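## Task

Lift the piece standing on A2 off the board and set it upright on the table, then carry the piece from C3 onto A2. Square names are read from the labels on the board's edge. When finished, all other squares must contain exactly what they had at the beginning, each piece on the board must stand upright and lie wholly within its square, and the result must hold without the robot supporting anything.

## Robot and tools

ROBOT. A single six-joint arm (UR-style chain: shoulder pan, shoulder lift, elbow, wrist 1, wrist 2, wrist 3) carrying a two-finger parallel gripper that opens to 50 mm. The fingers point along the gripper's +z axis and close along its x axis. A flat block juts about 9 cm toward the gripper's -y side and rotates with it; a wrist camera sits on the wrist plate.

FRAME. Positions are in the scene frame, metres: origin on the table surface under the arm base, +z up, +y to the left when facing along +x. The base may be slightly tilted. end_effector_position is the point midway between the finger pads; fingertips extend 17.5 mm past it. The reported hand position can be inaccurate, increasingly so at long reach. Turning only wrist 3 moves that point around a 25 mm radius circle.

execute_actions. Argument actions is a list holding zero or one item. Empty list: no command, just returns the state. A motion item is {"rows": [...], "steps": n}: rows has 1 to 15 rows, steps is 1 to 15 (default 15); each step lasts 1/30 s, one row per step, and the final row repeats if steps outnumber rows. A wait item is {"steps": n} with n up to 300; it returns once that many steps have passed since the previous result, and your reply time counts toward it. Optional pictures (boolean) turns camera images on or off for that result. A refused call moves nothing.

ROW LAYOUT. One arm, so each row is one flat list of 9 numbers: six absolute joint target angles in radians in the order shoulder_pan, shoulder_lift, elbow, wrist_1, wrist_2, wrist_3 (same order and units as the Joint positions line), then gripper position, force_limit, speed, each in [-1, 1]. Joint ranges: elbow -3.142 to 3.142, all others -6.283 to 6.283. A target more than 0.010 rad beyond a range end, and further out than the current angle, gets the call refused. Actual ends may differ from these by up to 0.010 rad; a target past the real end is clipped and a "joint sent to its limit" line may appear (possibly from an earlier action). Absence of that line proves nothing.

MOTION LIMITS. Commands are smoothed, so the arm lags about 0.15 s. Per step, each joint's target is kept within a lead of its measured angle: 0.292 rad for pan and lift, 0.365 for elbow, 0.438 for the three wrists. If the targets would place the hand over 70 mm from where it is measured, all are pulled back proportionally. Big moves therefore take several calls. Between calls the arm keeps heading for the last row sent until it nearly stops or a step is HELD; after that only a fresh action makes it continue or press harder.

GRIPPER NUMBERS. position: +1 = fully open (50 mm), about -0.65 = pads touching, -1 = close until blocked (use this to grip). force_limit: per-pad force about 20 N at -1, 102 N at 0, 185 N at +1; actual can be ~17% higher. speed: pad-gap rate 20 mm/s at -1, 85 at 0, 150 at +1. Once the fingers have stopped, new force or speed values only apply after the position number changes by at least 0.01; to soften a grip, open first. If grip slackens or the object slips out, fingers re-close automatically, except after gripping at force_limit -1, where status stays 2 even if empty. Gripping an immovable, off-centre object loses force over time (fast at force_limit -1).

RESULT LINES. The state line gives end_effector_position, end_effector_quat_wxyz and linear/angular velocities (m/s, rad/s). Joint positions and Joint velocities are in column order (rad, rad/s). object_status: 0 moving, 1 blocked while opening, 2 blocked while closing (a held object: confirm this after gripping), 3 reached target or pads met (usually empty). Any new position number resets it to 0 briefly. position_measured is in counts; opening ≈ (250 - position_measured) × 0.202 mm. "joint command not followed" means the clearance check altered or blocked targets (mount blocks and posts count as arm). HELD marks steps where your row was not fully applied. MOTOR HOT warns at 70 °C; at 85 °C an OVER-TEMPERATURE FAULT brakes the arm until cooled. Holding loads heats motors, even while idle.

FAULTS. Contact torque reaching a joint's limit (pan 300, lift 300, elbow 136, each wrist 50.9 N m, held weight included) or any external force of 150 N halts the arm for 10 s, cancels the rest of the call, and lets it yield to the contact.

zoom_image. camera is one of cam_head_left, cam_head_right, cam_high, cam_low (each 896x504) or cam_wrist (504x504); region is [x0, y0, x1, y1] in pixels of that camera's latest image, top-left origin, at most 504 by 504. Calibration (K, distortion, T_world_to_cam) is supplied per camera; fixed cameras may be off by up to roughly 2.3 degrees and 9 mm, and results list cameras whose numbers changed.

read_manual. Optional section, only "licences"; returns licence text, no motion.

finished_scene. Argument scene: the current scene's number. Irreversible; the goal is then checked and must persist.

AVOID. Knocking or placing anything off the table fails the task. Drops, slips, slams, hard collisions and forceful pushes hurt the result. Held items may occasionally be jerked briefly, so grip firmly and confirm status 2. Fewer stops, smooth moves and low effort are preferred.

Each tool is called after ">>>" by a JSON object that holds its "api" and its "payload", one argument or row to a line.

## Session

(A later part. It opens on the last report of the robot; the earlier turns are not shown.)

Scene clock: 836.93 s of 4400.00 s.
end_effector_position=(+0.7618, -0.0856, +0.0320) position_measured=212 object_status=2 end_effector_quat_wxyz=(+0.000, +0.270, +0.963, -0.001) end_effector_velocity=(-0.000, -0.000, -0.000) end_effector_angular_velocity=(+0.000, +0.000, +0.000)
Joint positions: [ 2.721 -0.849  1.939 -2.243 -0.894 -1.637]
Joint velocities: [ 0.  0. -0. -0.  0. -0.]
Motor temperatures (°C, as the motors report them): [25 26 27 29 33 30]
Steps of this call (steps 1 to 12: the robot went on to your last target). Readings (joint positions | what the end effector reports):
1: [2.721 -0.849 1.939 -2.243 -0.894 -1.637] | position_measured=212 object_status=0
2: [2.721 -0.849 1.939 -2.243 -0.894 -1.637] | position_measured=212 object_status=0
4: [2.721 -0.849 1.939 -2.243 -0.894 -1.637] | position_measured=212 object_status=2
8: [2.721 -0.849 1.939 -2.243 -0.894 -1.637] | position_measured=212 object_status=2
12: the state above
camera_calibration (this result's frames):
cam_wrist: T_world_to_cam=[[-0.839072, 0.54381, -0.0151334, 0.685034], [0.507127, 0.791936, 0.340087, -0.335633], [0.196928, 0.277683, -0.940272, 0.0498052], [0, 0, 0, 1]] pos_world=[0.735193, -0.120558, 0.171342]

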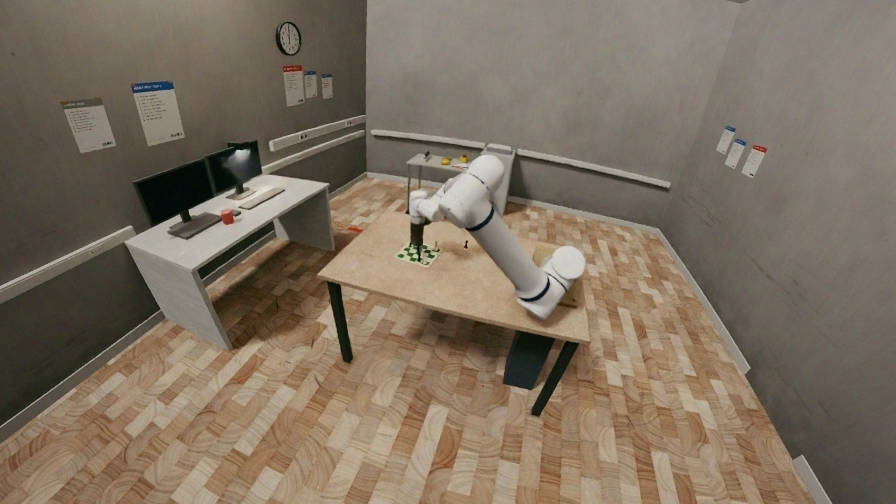

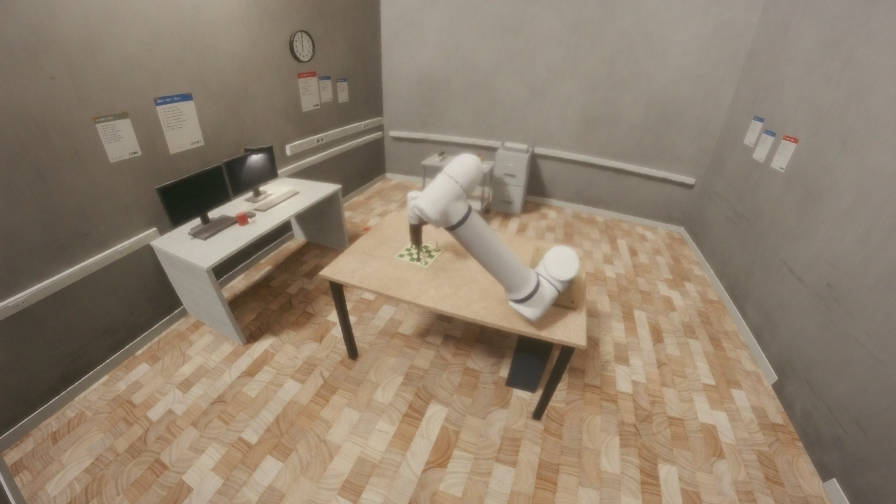

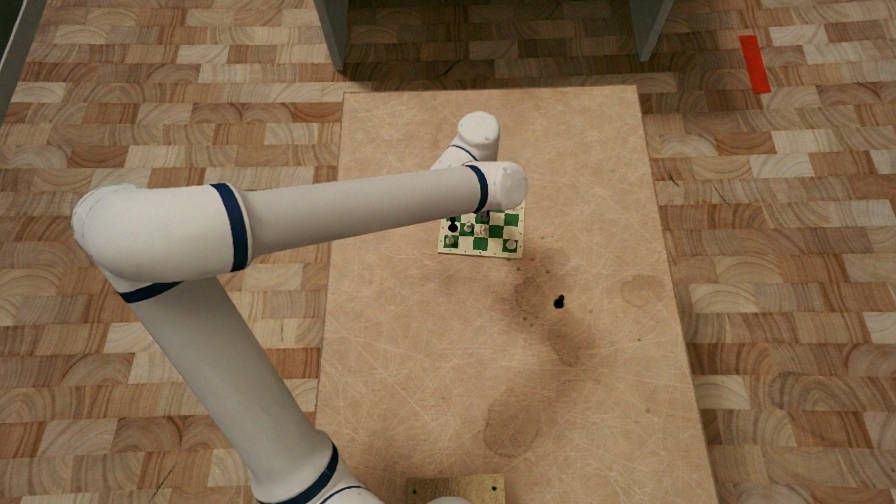

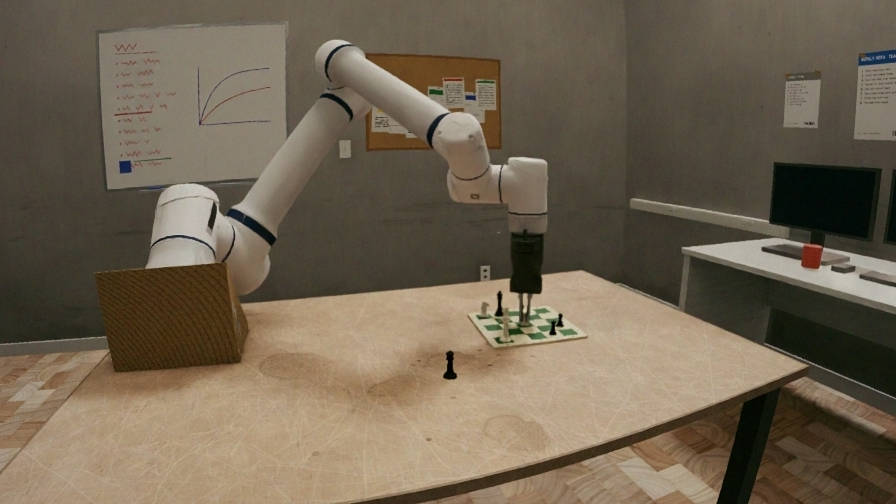

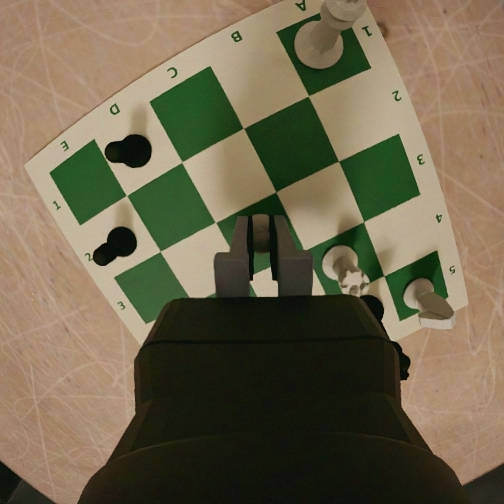

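>>> {"api": "execute_actions", "payload": {
  "actions": [
    {"rows": [[2.72091,-0.84939,1.93897,-2.24241,-0.89445,-1.63734,-1,0.3,-0.5],[2.72030,-0.85015,1.93870,-2.24093,-0.89470,-1.63804,-1,0.3,-0.5],[2.71936,-0.85134,1.93828,-2.23864,-0.89509,-1.63914,-1,0.3,-0.5],[2.71813,-0.85288,1.93773,-2.23567,-0.89560,-1.64056,-1,0.3,-0.5],[2.71669,-0.85470,1.93708,-2.23215,-0.89619,-1.64224,-1,0.3,-0.5],[2.71507,-0.85674,1.93635,-2.22822,-0.89686,-1.64412,-1,0.3,-0.5],[2.71335,-0.85891,1.93558,-2.22402,-0.89758,-1.64613,-1,0.3,-0.5],[2.71157,-0.86116,1.93478,-2.21969,-0.89832,-1.64820,-1,0.3,-0.5],[2.70957,-0.86351,1.93436,-2.21551,-0.89914,-1.65050,-1,0.3,-0.5],[2.70725,-0.86598,1.93474,-2.21174,-0.90013,-1.65320,-1,0.3,-0.5],[2.70465,-0.86851,1.93587,-2.20851,-0.90123,-1.65618,-1,0.3,-0.5],[2.70189,-0.87099,1.93772,-2.20593,-0.90240,-1.65936,-1,0.3,-0.5],[2.69902,-0.87334,1.94028,-2.20413,-0.90363,-1.66263,-1,0.3,-0.5],[2.69615,-0.87549,1.94353,-2.20322,-0.90487,-1.66591,-1,0.3,-0.5],[2.69334,-0.87734,1.94742,-2.20330,-0.90609,-1.66909,-1,0.3,-0.5]], "steps": 15}
  ],
  "pictures": false
}}

>>> {"api": "execute_actions", "payload": {
  "actions": [
    {"rows": [[2.69070,-0.87882,1.95194,-2.20452,-0.90725,-1.67209,-1,0.3,-0.5],[2.68805,-0.88013,1.95696,-2.20641,-0.90842,-1.67509,-1,0.3,-0.5],[2.68522,-0.88154,1.96234,-2.20843,-0.90967,-1.67829,-1,0.3,-0.5],[2.68223,-0.88303,1.96801,-2.21057,-0.91099,-1.68167,-1,0.3,-0.5],[2.67911,-0.88458,1.97394,-2.21280,-0.91236,-1.68520,-1,0.3,-0.5],[2.67588,-0.88618,1.98007,-2.21510,-0.91379,-1.68885,-1,0.3,-0.5],[2.67257,-0.88783,1.98635,-2.21746,-0.91525,-1.69259,-1,0.3,-0.5],[2.66921,-0.88950,1.99273,-2.21986,-0.91673,-1.69639,-1,0.3,-0.5],[2.66582,-0.89118,1.99916,-2.22228,-0.91822,-1.70022,-1,0.3,-0.5],[2.66243,-0.89286,2.00559,-2.22470,-0.91971,-1.70405,-1,0.3,-0.5],[2.65907,-0.89453,2.01197,-2.22710,-0.92119,-1.70785,-1,0.3,-0.5],[2.65576,-0.89618,2.01825,-2.22946,-0.92265,-1.71159,-1,0.3,-0.5],[2.65253,-0.89778,2.02438,-2.23176,-0.92408,-1.71524,-1,0.3,-0.5],[2.64941,-0.89933,2.03031,-2.23399,-0.92545,-1.71877,-1,0.3,-0.5],[2.64642,-0.90082,2.03598,-2.23613,-0.92677,-1.72215,-1,0.3,-0.5]], "steps": 15}
  ],
  "pictures": false
}}

>>> {"api": "execute_actions", "payload": {
  "actions": [
    {"rows": [[2.64359,-0.90223,2.04136,-2.23815,-0.92802,-1.72535,-1,0.3,-0.5],[2.64094,-0.90354,2.04638,-2.24004,-0.92919,-1.72835,-1,0.3,-0.5],[2.63851,-0.90475,2.05100,-2.24178,-0.93026,-1.73110,-1,0.3,-0.5],[2.63631,-0.90584,2.05516,-2.24334,-0.93123,-1.73358,-1,0.3,-0.5],[2.63448,-0.90667,2.05887,-2.24496,-0.93203,-1.73565,-1,0.3,-0.5],[2.63313,-0.90709,2.06211,-2.24684,-0.93262,-1.73718,-1,0.3,-0.5],[2.63226,-0.90713,2.06481,-2.24889,-0.93299,-1.73818,-1,0.3,-0.5],[2.63189,-0.90679,2.06693,-2.25109,-0.93315,-1.73860,-1,0.3,-0.5],[2.63204,-0.90608,2.06840,-2.25335,-0.93308,-1.73846,-1,0.3,-0.5],[2.63269,-0.90501,2.06917,-2.25562,-0.93277,-1.73773,-1,0.3,-0.5],[2.63366,-0.90370,2.06959,-2.25799,-0.93233,-1.73666,-1,0.3,-0.5],[2.63471,-0.90227,2.07004,-2.26057,-0.93185,-1.73550,-1,0.3,-0.5],[2.63583,-0.90076,2.07053,-2.26331,-0.93133,-1.73425,-1,0.3,-0.5],[2.63700,-0.89917,2.07104,-2.26618,-0.93080,-1.73296,-1,0.3,-0.5],[2.63820,-0.89754,2.07156,-2.26914,-0.93025,-1.73162,-1,0.3,-0.5]], "steps": 15}
  ],
  "pictures": false
}}

>>> {"api": "execute_actions", "payload": {
  "actions": [
    {"rows": [[2.63942,-0.89588,2.07209,-2.27214,-0.92969,-1.73027,-1,0.3,-0.5],[2.64064,-0.89422,2.07262,-2.27513,-0.92913,-1.72891,-1,0.3,-0.5],[2.64184,-0.89259,2.07314,-2.27809,-0.92858,-1.72757,-1,0.3,-0.5],[2.64301,-0.89100,2.07365,-2.28096,-0.92805,-1.72628,-1,0.3,-0.5],[2.64413,-0.88949,2.07414,-2.28370,-0.92753,-1.72503,-1,0.3,-0.5],[2.64518,-0.88806,2.07459,-2.28628,-0.92705,-1.72387,-1,0.3,-0.5],[2.64615,-0.88675,2.07501,-2.28865,-0.92661,-1.72280,-1,0.3,-0.5],[2.64701,-0.88558,2.07539,-2.29077,-0.92621,-1.72184,-1,0.3,-0.5],[2.64776,-0.88457,2.07571,-2.29260,-0.92587,-1.72101,-1,0.3,-0.5],[2.64837,-0.88374,2.07597,-2.29410,-0.92560,-1.72033,-1,0.3,-0.5],[2.64882,-0.88312,2.07617,-2.29521,-0.92539,-1.71983,-1,0.3,-0.5],[2.64911,-0.88273,2.07630,-2.29592,-0.92526,-1.71951,-1,0.3,-0.5],[2.64921,-0.88260,2.07634,-2.29616,-0.92521,-1.71940,-1,0.3,-0.5]], "steps": 15}
  ],
  "pictures": false
}}

>>> {"api": "execute_actions", "payload": {
  "actions": [
    {"steps": 10}
  ]
}}

>>> {"api": "zoom_image", "payload": {
  "camera": "cam_wrist",
  "region": [170, 150, 350, 310]
}}

Scene clock: 957.43 s of 4400.00 s.
end_effector_position=(+0.7581, -0.0873, +0.0511) position_measured=212 object_status=2 end_effector_quat_wxyz=(+0.000, +0.270, +0.963, -0.001) end_effector_velocity=(-0.046, -0.017, +0.044) end_effector_angular_velocity=(-0.000, +0.001, -0.002)
Joint positions: [ 2.702 -0.87   1.939 -2.209 -0.902 -1.659]
Joint velocities: [-0.076 -0.065  0.066  0.054 -0.033 -0.087]
Motor temperatures (°C, as the motors report them): [25 26 27 29 33 30]
Steps of this call (steps 1 to 15: the robot went on to your last target; steps 16 to 90: nothing new was sent; then 117.00 s passed at rest; steps 91 to 105: all 15 steps of this action). Readings (joint positions | what the end effector reports):
91: [2.721 -0.849 1.939 -2.243 -0.894 -1.637] | position_measured=212 object_status=2
92: [2.721 -0.849 1.939 -2.243 -0.894 -1.637] | position_measured=212 object_status=2
94: [2.721 -0.850 1.939 -2.241 -0.894 -1.638] | position_measured=212 object_status=2
98: [2.716 -0.855 1.937 -2.231 -0.896 -1.643] | position_measured=212 object_status=2
105: the state above

Scene clock: 957.93 s of 4400.00 s.
end_effector_position=(+0.7141, -0.1025, +0.0565) position_measured=212 object_status=2 end_effector_quat_wxyz=(+0.000, +0.270, +0.963, -0.001) end_effector_velocity=(-0.101, -0.030, +0.000) end_effector_angular_velocity=(+0.001, -0.000, -0.001)
Joint positions: [ 2.657 -0.895  2.015 -2.228 -0.922 -1.71 ]
Joint velocities: [-0.095 -0.048  0.178 -0.065 -0.041 -0.106]
Motor temperatures (°C, as the motors report them): [25 26 27 29 33 30]
Steps of this call (steps 1 to 15: all 15 steps of this action). Readings (joint positions | what the end effector reports):
1: [2.700 -0.872 1.942 -2.208 -0.903 -1.662] | position_measured=212 object_status=2
2: [2.697 -0.874 1.945 -2.207 -0.905 -1.665] | position_measured=212 object_status=2
4: [2.692 -0.877 1.953 -2.207 -0.907 -1.671] | position_measured=212 object_status=2
8: [2.680 -0.884 1.973 -2.213 -0.912 -1.684] | position_measured=212 object_status=2
15: the state above

Scene clock: 958.43 s of 4400.00 s.
end_effector_position=(+0.6852, -0.1104, +0.0503) position_measured=212 object_status=2 end_effector_quat_wxyz=(+0.000, +0.270, +0.963, -0.001) end_effector_velocity=(-0.008, -0.000, -0.037) end_effector_angular_velocity=(+0.004, +0.001, -0.004)
Joint positions: [ 2.635 -0.902  2.069 -2.26  -0.932 -1.735]
Joint velocities: [ 0.025  0.037  0.027 -0.077  0.014  0.028]
Motor temperatures (°C, as the motors report them): [25 26 27 29 33 30]
Steps of this call (steps 1 to 15: all 15 steps of this action). Readings (joint positions | what the end effector reports):
1: [2.654 -0.897 2.021 -2.231 -0.923 -1.713] | position_measured=212 object_status=2
2: [2.651 -0.898 2.027 -2.233 -0.925 -1.717] | position_measured=212 object_status=2
4: [2.645 -0.901 2.038 -2.237 -0.927 -1.723] | position_measured=212 object_status=2
8: [2.637 -0.905 2.055 -2.244 -0.931 -1.733] | position_measured=212 object_status=2
15: the state above

Scene clock: 958.93 s of 4400.00 s.
end_effector_position=(+0.6843, -0.1105, +0.0338) position_measured=212 object_status=2 end_effector_quat_wxyz=(+0.000, +0.270, +0.963, -0.001) end_effector_velocity=(-0.001, -0.000, -0.011) end_effector_angular_velocity=(+0.001, +0.002, -0.001)
Joint positions: [ 2.648 -0.884  2.076 -2.294 -0.926 -1.72 ]
Joint velocities: [ 0.008  0.013  0.003 -0.02   0.003  0.009]
Motor temperatures (°C, as the motors report them): [25 26 27 29 33 30]
Steps of this call (steps 1 to 15: all 15 steps of this action). Readings (joint positions | what the end effector reports):
1: [2.636 -0.901 2.069 -2.263 -0.931 -1.734] | position_measured=212 object_status=2
2: [2.637 -0.899 2.070 -2.265 -0.931 -1.733] | position_measured=212 object_status=2
4: [2.639 -0.896 2.072 -2.271 -0.930 -1.730] | position_measured=212 object_status=2
8: [2.644 -0.890 2.074 -2.282 -0.928 -1.726] | position_measured=212 object_status=2
15: the state above

Scene clock: 959.27 s of 4400.00 s.
end_effector_position=(+0.6842, -0.1105, +0.0328) position_measured=212 object_status=2 end_effector_quat_wxyz=(+0.000, +0.270, +0.963, -0.001) end_effector_velocity=(-0.000, +0.000, -0.001) end_effector_angular_velocity=(+0.000, +0.001, +0.000)
Joint positions: [ 2.649 -0.883  2.076 -2.296 -0.925 -1.719]
Joint velocities: [ 0.001  0.001  0.    -0.001  0.     0.   ]
Motor temperatures (°C, as the motors report them): [25 26 27 29 33 30]
Steps of this call (steps 1 to 10: the robot went on to your last target). Readings (joint positions | what the end effector reports):
1: [2.649 -0.883 2.076 -2.295 -0.926 -1.720] | position_measured=212 object_status=2
2: [2.649 -0.883 2.076 -2.295 -0.925 -1.720] | position_measured=212 object_status=2
4: [2.649 -0.883 2.076 -2.296 -0.925 -1.720] | position_measured=212 object_status=2
8: [2.649 -0.883 2.076 -2.296 -0.925 -1.719] | position_measured=212 object_status=2
10: the state above
camera_calibration (this result's frames):
cam_wrist: T_world_to_cam=[[-0.839072, 0.543809, -0.0151336, 0.633444], [0.507126, 0.791936, 0.340089, -0.276886], [0.196928, 0.277685, -0.940271, 0.0728184], [0, 0, 0, 1]] pos_world=[0.657582, -0.145417, 0.172221]

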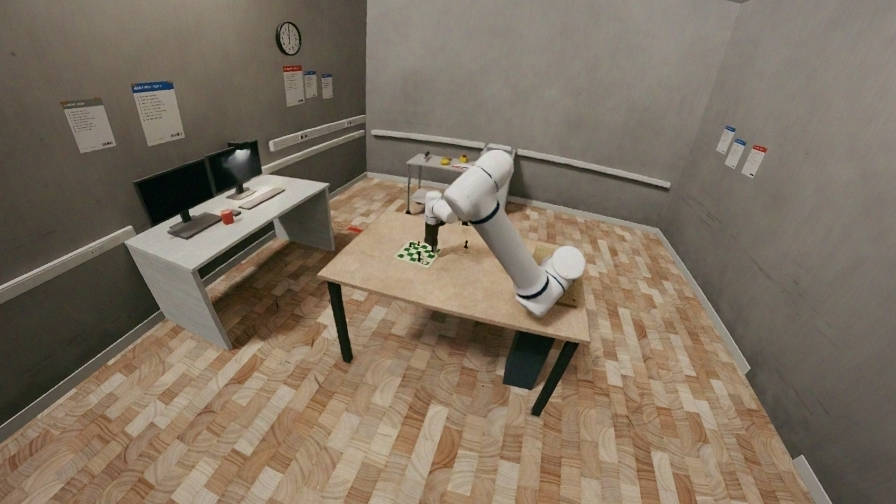

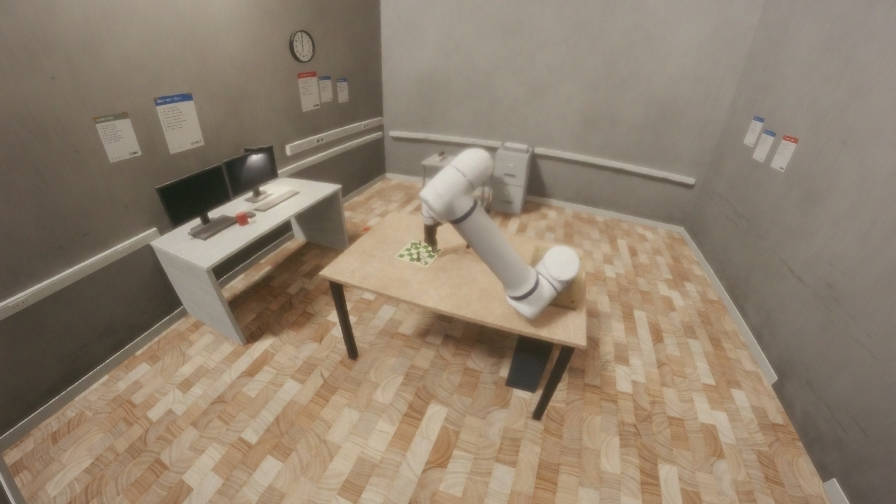

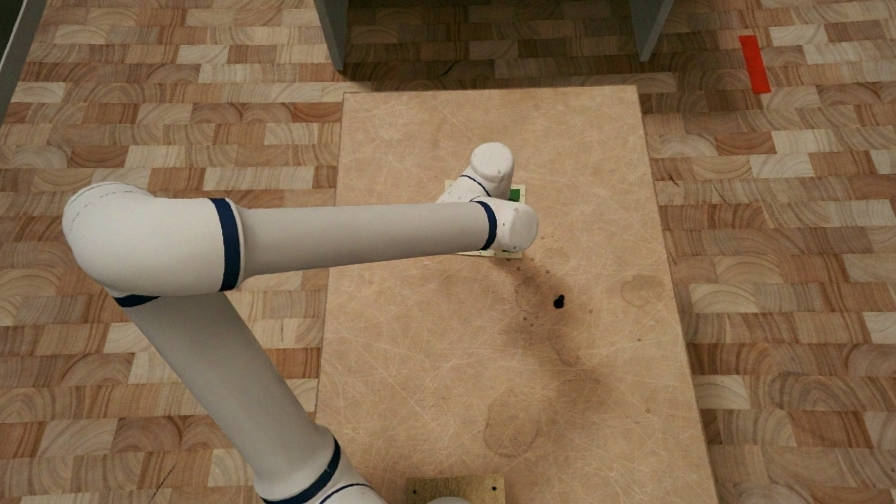

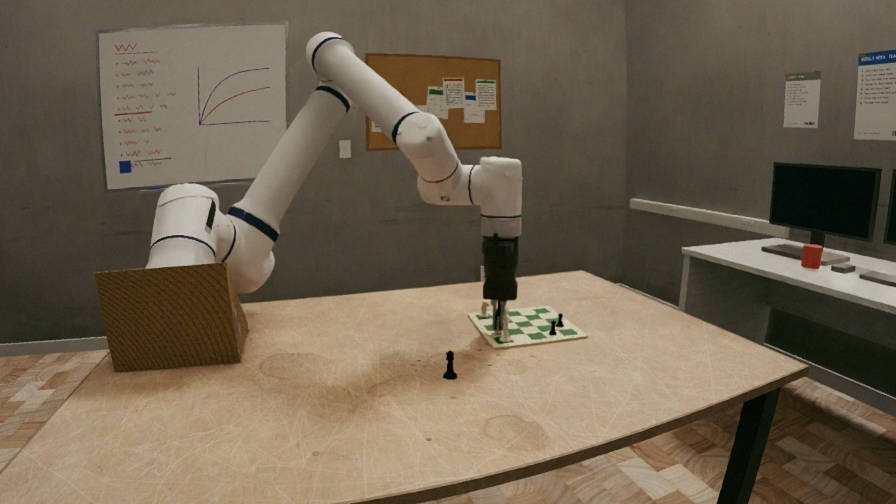

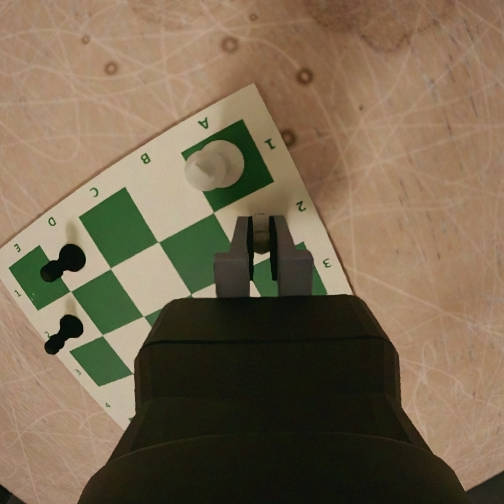

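Region (170, 150, 350, 310) of cam_wrist's 504x504 image, scaled by 2.800, with more detail than that image has.

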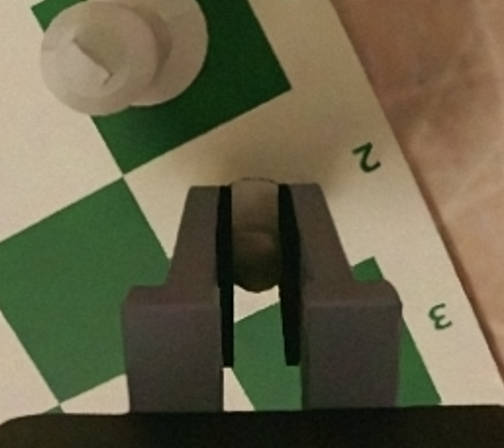

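>>> {"api": "execute_actions", "payload": {
  "actions": [
    {"rows": [[2.64921,-0.88260,2.07634,-2.29616,-0.92521,-1.71940,0.1,0.3,-0.4]], "steps": 12}
  ],
  "pictures": false
}}

>>> {"api": "execute_actions", "payload": {
  "actions": [
    {"rows": [[2.64893,-0.88299,2.07622,-2.29546,-0.92534,-1.71972,0.1,0.3,-0.4],[2.64811,-0.88409,2.07586,-2.29347,-0.92571,-1.72062,0.1,0.3,-0.4],[2.64683,-0.88583,2.07531,-2.29032,-0.92630,-1.72204,0.1,0.3,-0.4],[2.64514,-0.88812,2.07457,-2.28617,-0.92707,-1.72392,0.1,0.3,-0.4],[2.64309,-0.89090,2.07368,-2.28114,-0.92801,-1.72619,0.1,0.3,-0.4],[2.64075,-0.89407,2.07267,-2.27540,-0.92908,-1.72879,0.1,0.3,-0.4],[2.63818,-0.89757,2.07155,-2.26908,-0.93026,-1.73164,0.1,0.3,-0.4],[2.63543,-0.90130,2.07036,-2.26233,-0.93152,-1.73470,0.1,0.3,-0.4],[2.63256,-0.90519,2.06911,-2.25529,-0.93283,-1.73788,0.1,0.3,-0.4],[2.62963,-0.90916,2.06784,-2.24811,-0.93417,-1.74113,0.1,0.3,-0.4],[2.62670,-0.91313,2.06657,-2.24093,-0.93551,-1.74438,0.1,0.3,-0.4],[2.62383,-0.91702,2.06532,-2.23389,-0.93682,-1.74756,0.1,0.3,-0.4],[2.62108,-0.92075,2.06413,-2.22714,-0.93808,-1.75062,0.1,0.3,-0.4],[2.61851,-0.92425,2.06301,-2.22082,-0.93926,-1.75347,0.1,0.3,-0.4],[2.61617,-0.92742,2.06200,-2.21508,-0.94033,-1.75607,0.1,0.3,-0.4]], "steps": 15}
  ],
  "pictures": false
}}

>>> {"api": "execute_actions", "payload": {
  "actions": [
    {"rows": [[2.61412,-0.93020,2.06111,-2.21005,-0.94127,-1.75834,0.1,0.3,-0.4],[2.61243,-0.93249,2.06037,-2.20590,-0.94204,-1.76022,0.1,0.3,-0.4],[2.61115,-0.93423,2.05982,-2.20275,-0.94263,-1.76164,0.1,0.3,-0.4],[2.61033,-0.93533,2.05946,-2.20076,-0.94300,-1.76254,0.1,0.3,-0.4],[2.61005,-0.93572,2.05934,-2.20006,-0.94313,-1.76286,0.1,0.3,-0.4]], "steps": 15}
  ]
}}

>>> {"api": "zoom_image", "payload": {
  "camera": "cam_wrist",
  "region": [150, 100, 350, 300]
}}

>>> {"api": "zoom_image", "payload": {
  "camera": "cam_low",
  "region": [430, 270, 600, 390]
}}

Scene clock: 988.60 s of 4400.00 s.
end_effector_position=(+0.6842, -0.1105, +0.0328) position_measured=138 object_status=0 end_effector_quat_wxyz=(+0.000, +0.270, +0.963, -0.001) end_effector_velocity=(+0.000, -0.001, +0.001) end_effector_angular_velocity=(+0.000, -0.001, -0.001)
Joint positions: [ 2.649 -0.883  2.076 -2.296 -0.925 -1.719]
Joint velocities: [-0.001  0.     0.    -0.     0.     0.   ]
Motor temperatures (°C, as the motors report them): [25 26 27 29 33 30]
Steps of this call (steps 1 to 15: the robot went on to your last target; steps 16 to 90: nothing new was sent; then 25.93 s passed at rest; steps 91 to 102: all 12 steps of this action). Readings (joint positions | what the end effector reports):
91: [2.649 -0.883 2.076 -2.296 -0.925 -1.719] | position_measured=205 object_status=0
92: [2.649 -0.883 2.076 -2.296 -0.925 -1.719] | position_measured=195 object_status=0
94: [2.649 -0.883 2.076 -2.296 -0.925 -1.719] | position_measured=175 object_status=0
98: [2.649 -0.883 2.076 -2.296 -0.925 -1.719] | position_measured=139 object_status=0
102: the state above

Scene clock: 989.10 s of 4400.00 s.
end_effector_position=(+0.6841, -0.1104, +0.0615) position_measured=138 object_status=3 end_effector_quat_wxyz=(+0.000, +0.270, +0.963, -0.000) end_effector_velocity=(-0.002, +0.001, +0.091) end_effector_angular_velocity=(+0.000, -0.000, +0.000)
Joint positions: [ 2.625 -0.915  2.066 -2.237 -0.936 -1.746]
Joint velocities: [-0.077 -0.104 -0.033  0.187 -0.035 -0.085]
Motor temperatures (°C, as the motors report them): [25 26 27 29 33 30]
Steps of this call (steps 1 to 15: all 15 steps of this action). Readings (joint positions | what the end effector reports):
1: [2.649 -0.883 2.076 -2.296 -0.925 -1.719] | position_measured=138 object_status=0
2: [2.649 -0.883 2.076 -2.296 -0.925 -1.719] | position_measured=138 object_status=0
4: [2.648 -0.884 2.076 -2.294 -0.925 -1.720] | position_measured=138 object_status=3
8: [2.643 -0.892 2.073 -2.280 -0.928 -1.727] | position_measured=138 object_status=3
15: the state above

Scene clock: 989.60 s of 4400.00 s.
end_effector_position=(+0.6834, -0.1099, +0.0790) position_measured=138 object_status=3 end_effector_quat_wxyz=(+0.000, +0.270, +0.963, -0.000) end_effector_velocity=(+0.000, +0.000, +0.003) end_effector_angular_velocity=(-0.000, -0.000, +0.000)
Joint positions: [ 2.61  -0.935  2.059 -2.201 -0.943 -1.763]
Joint velocities: [-0.002 -0.003 -0.001  0.005 -0.001 -0.002]
Motor temperatures (°C, as the motors report them): [25 26 27 29 33 30]
Steps of this call (steps 1 to 15: all 15 steps of this action). Readings (joint positions | what the end effector reports):
1: [2.622 -0.919 2.065 -2.231 -0.937 -1.749] | position_measured=138 object_status=3
2: [2.620 -0.922 2.064 -2.225 -0.939 -1.752] | position_measured=138 object_status=3
4: [2.616 -0.928 2.062 -2.215 -0.940 -1.756] | position_measured=138 object_status=3
8: [2.612 -0.933 2.060 -2.204 -0.942 -1.761] | position_measured=138 object_status=3
15: the state above
camera_calibration (this result's frames):
cam_wrist: T_world_to_cam=[[-0.839127, 0.543731, -0.0148912, 0.633154], [0.507072, 0.791872, 0.340318, -0.292557], [0.196834, 0.278019, -0.940192, 0.11634], [0, 0, 0, 1]] pos_world=[0.656744, -0.144943, 0.218373]

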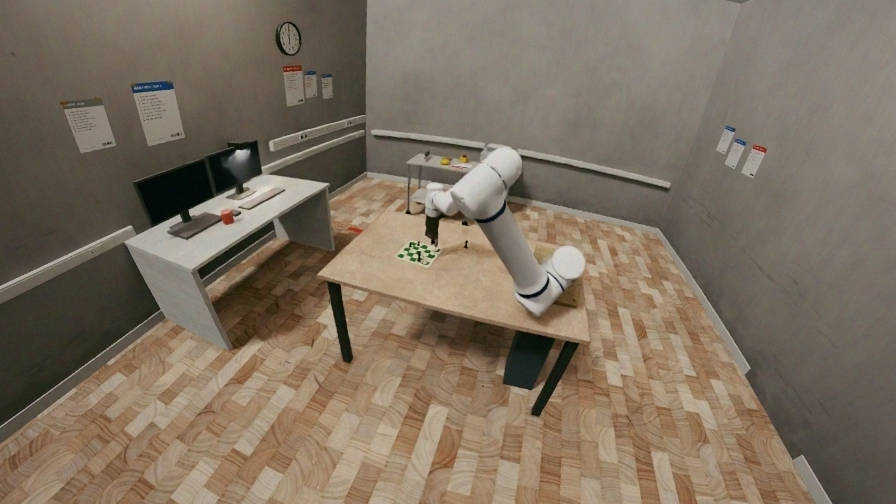

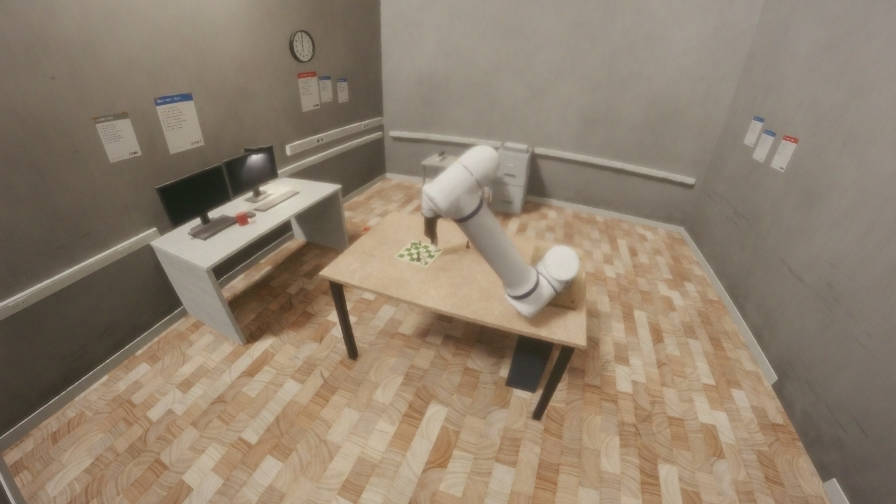

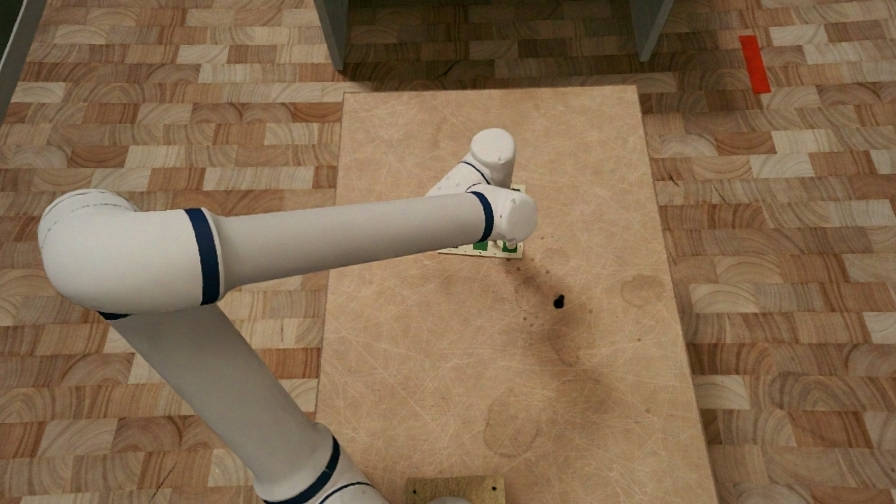

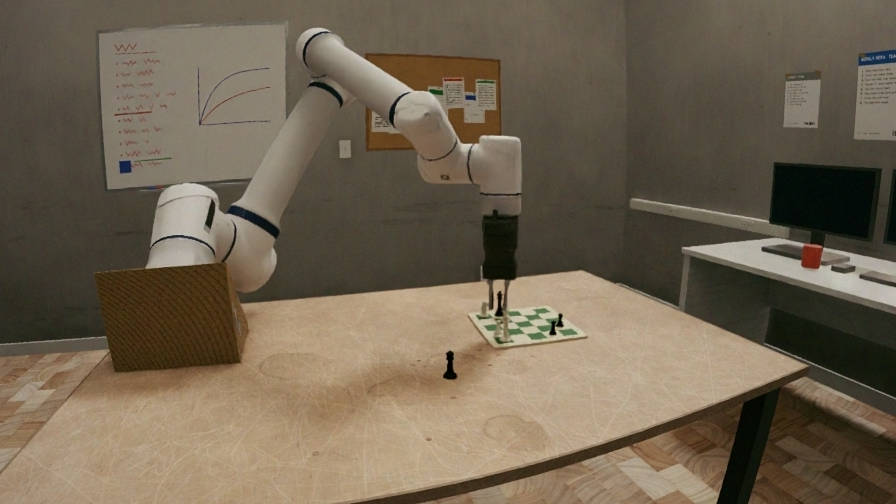

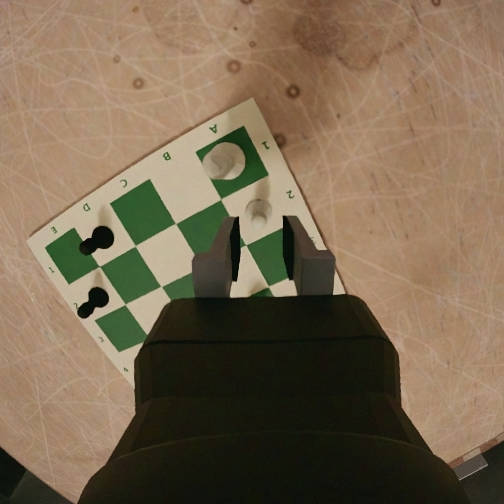

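Region (150, 100, 350, 300) of cam_wrist's 504x504 image, scaled by 2.520, with more detail than that image has.

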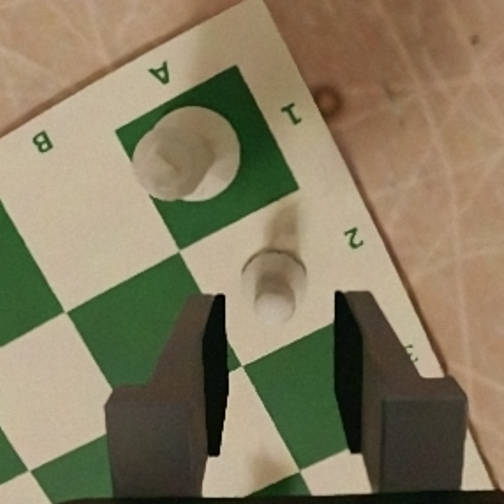

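Region (430, 270, 600, 390) of cam_low's 896x504 image, scaled by 2.965, with more detail than that image has; it fills the top 356 rows of this view, and the rest is white.

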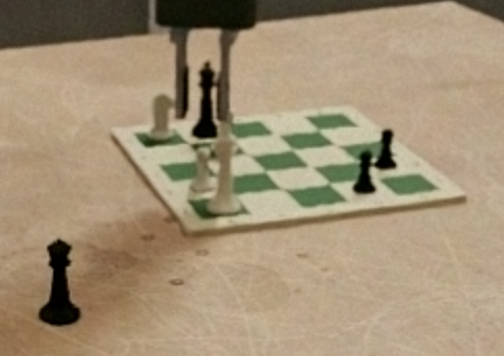

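>>> {"api": "finished_scene", "payload": {
  "scene": 1
}}

The scene is finished: the task was done.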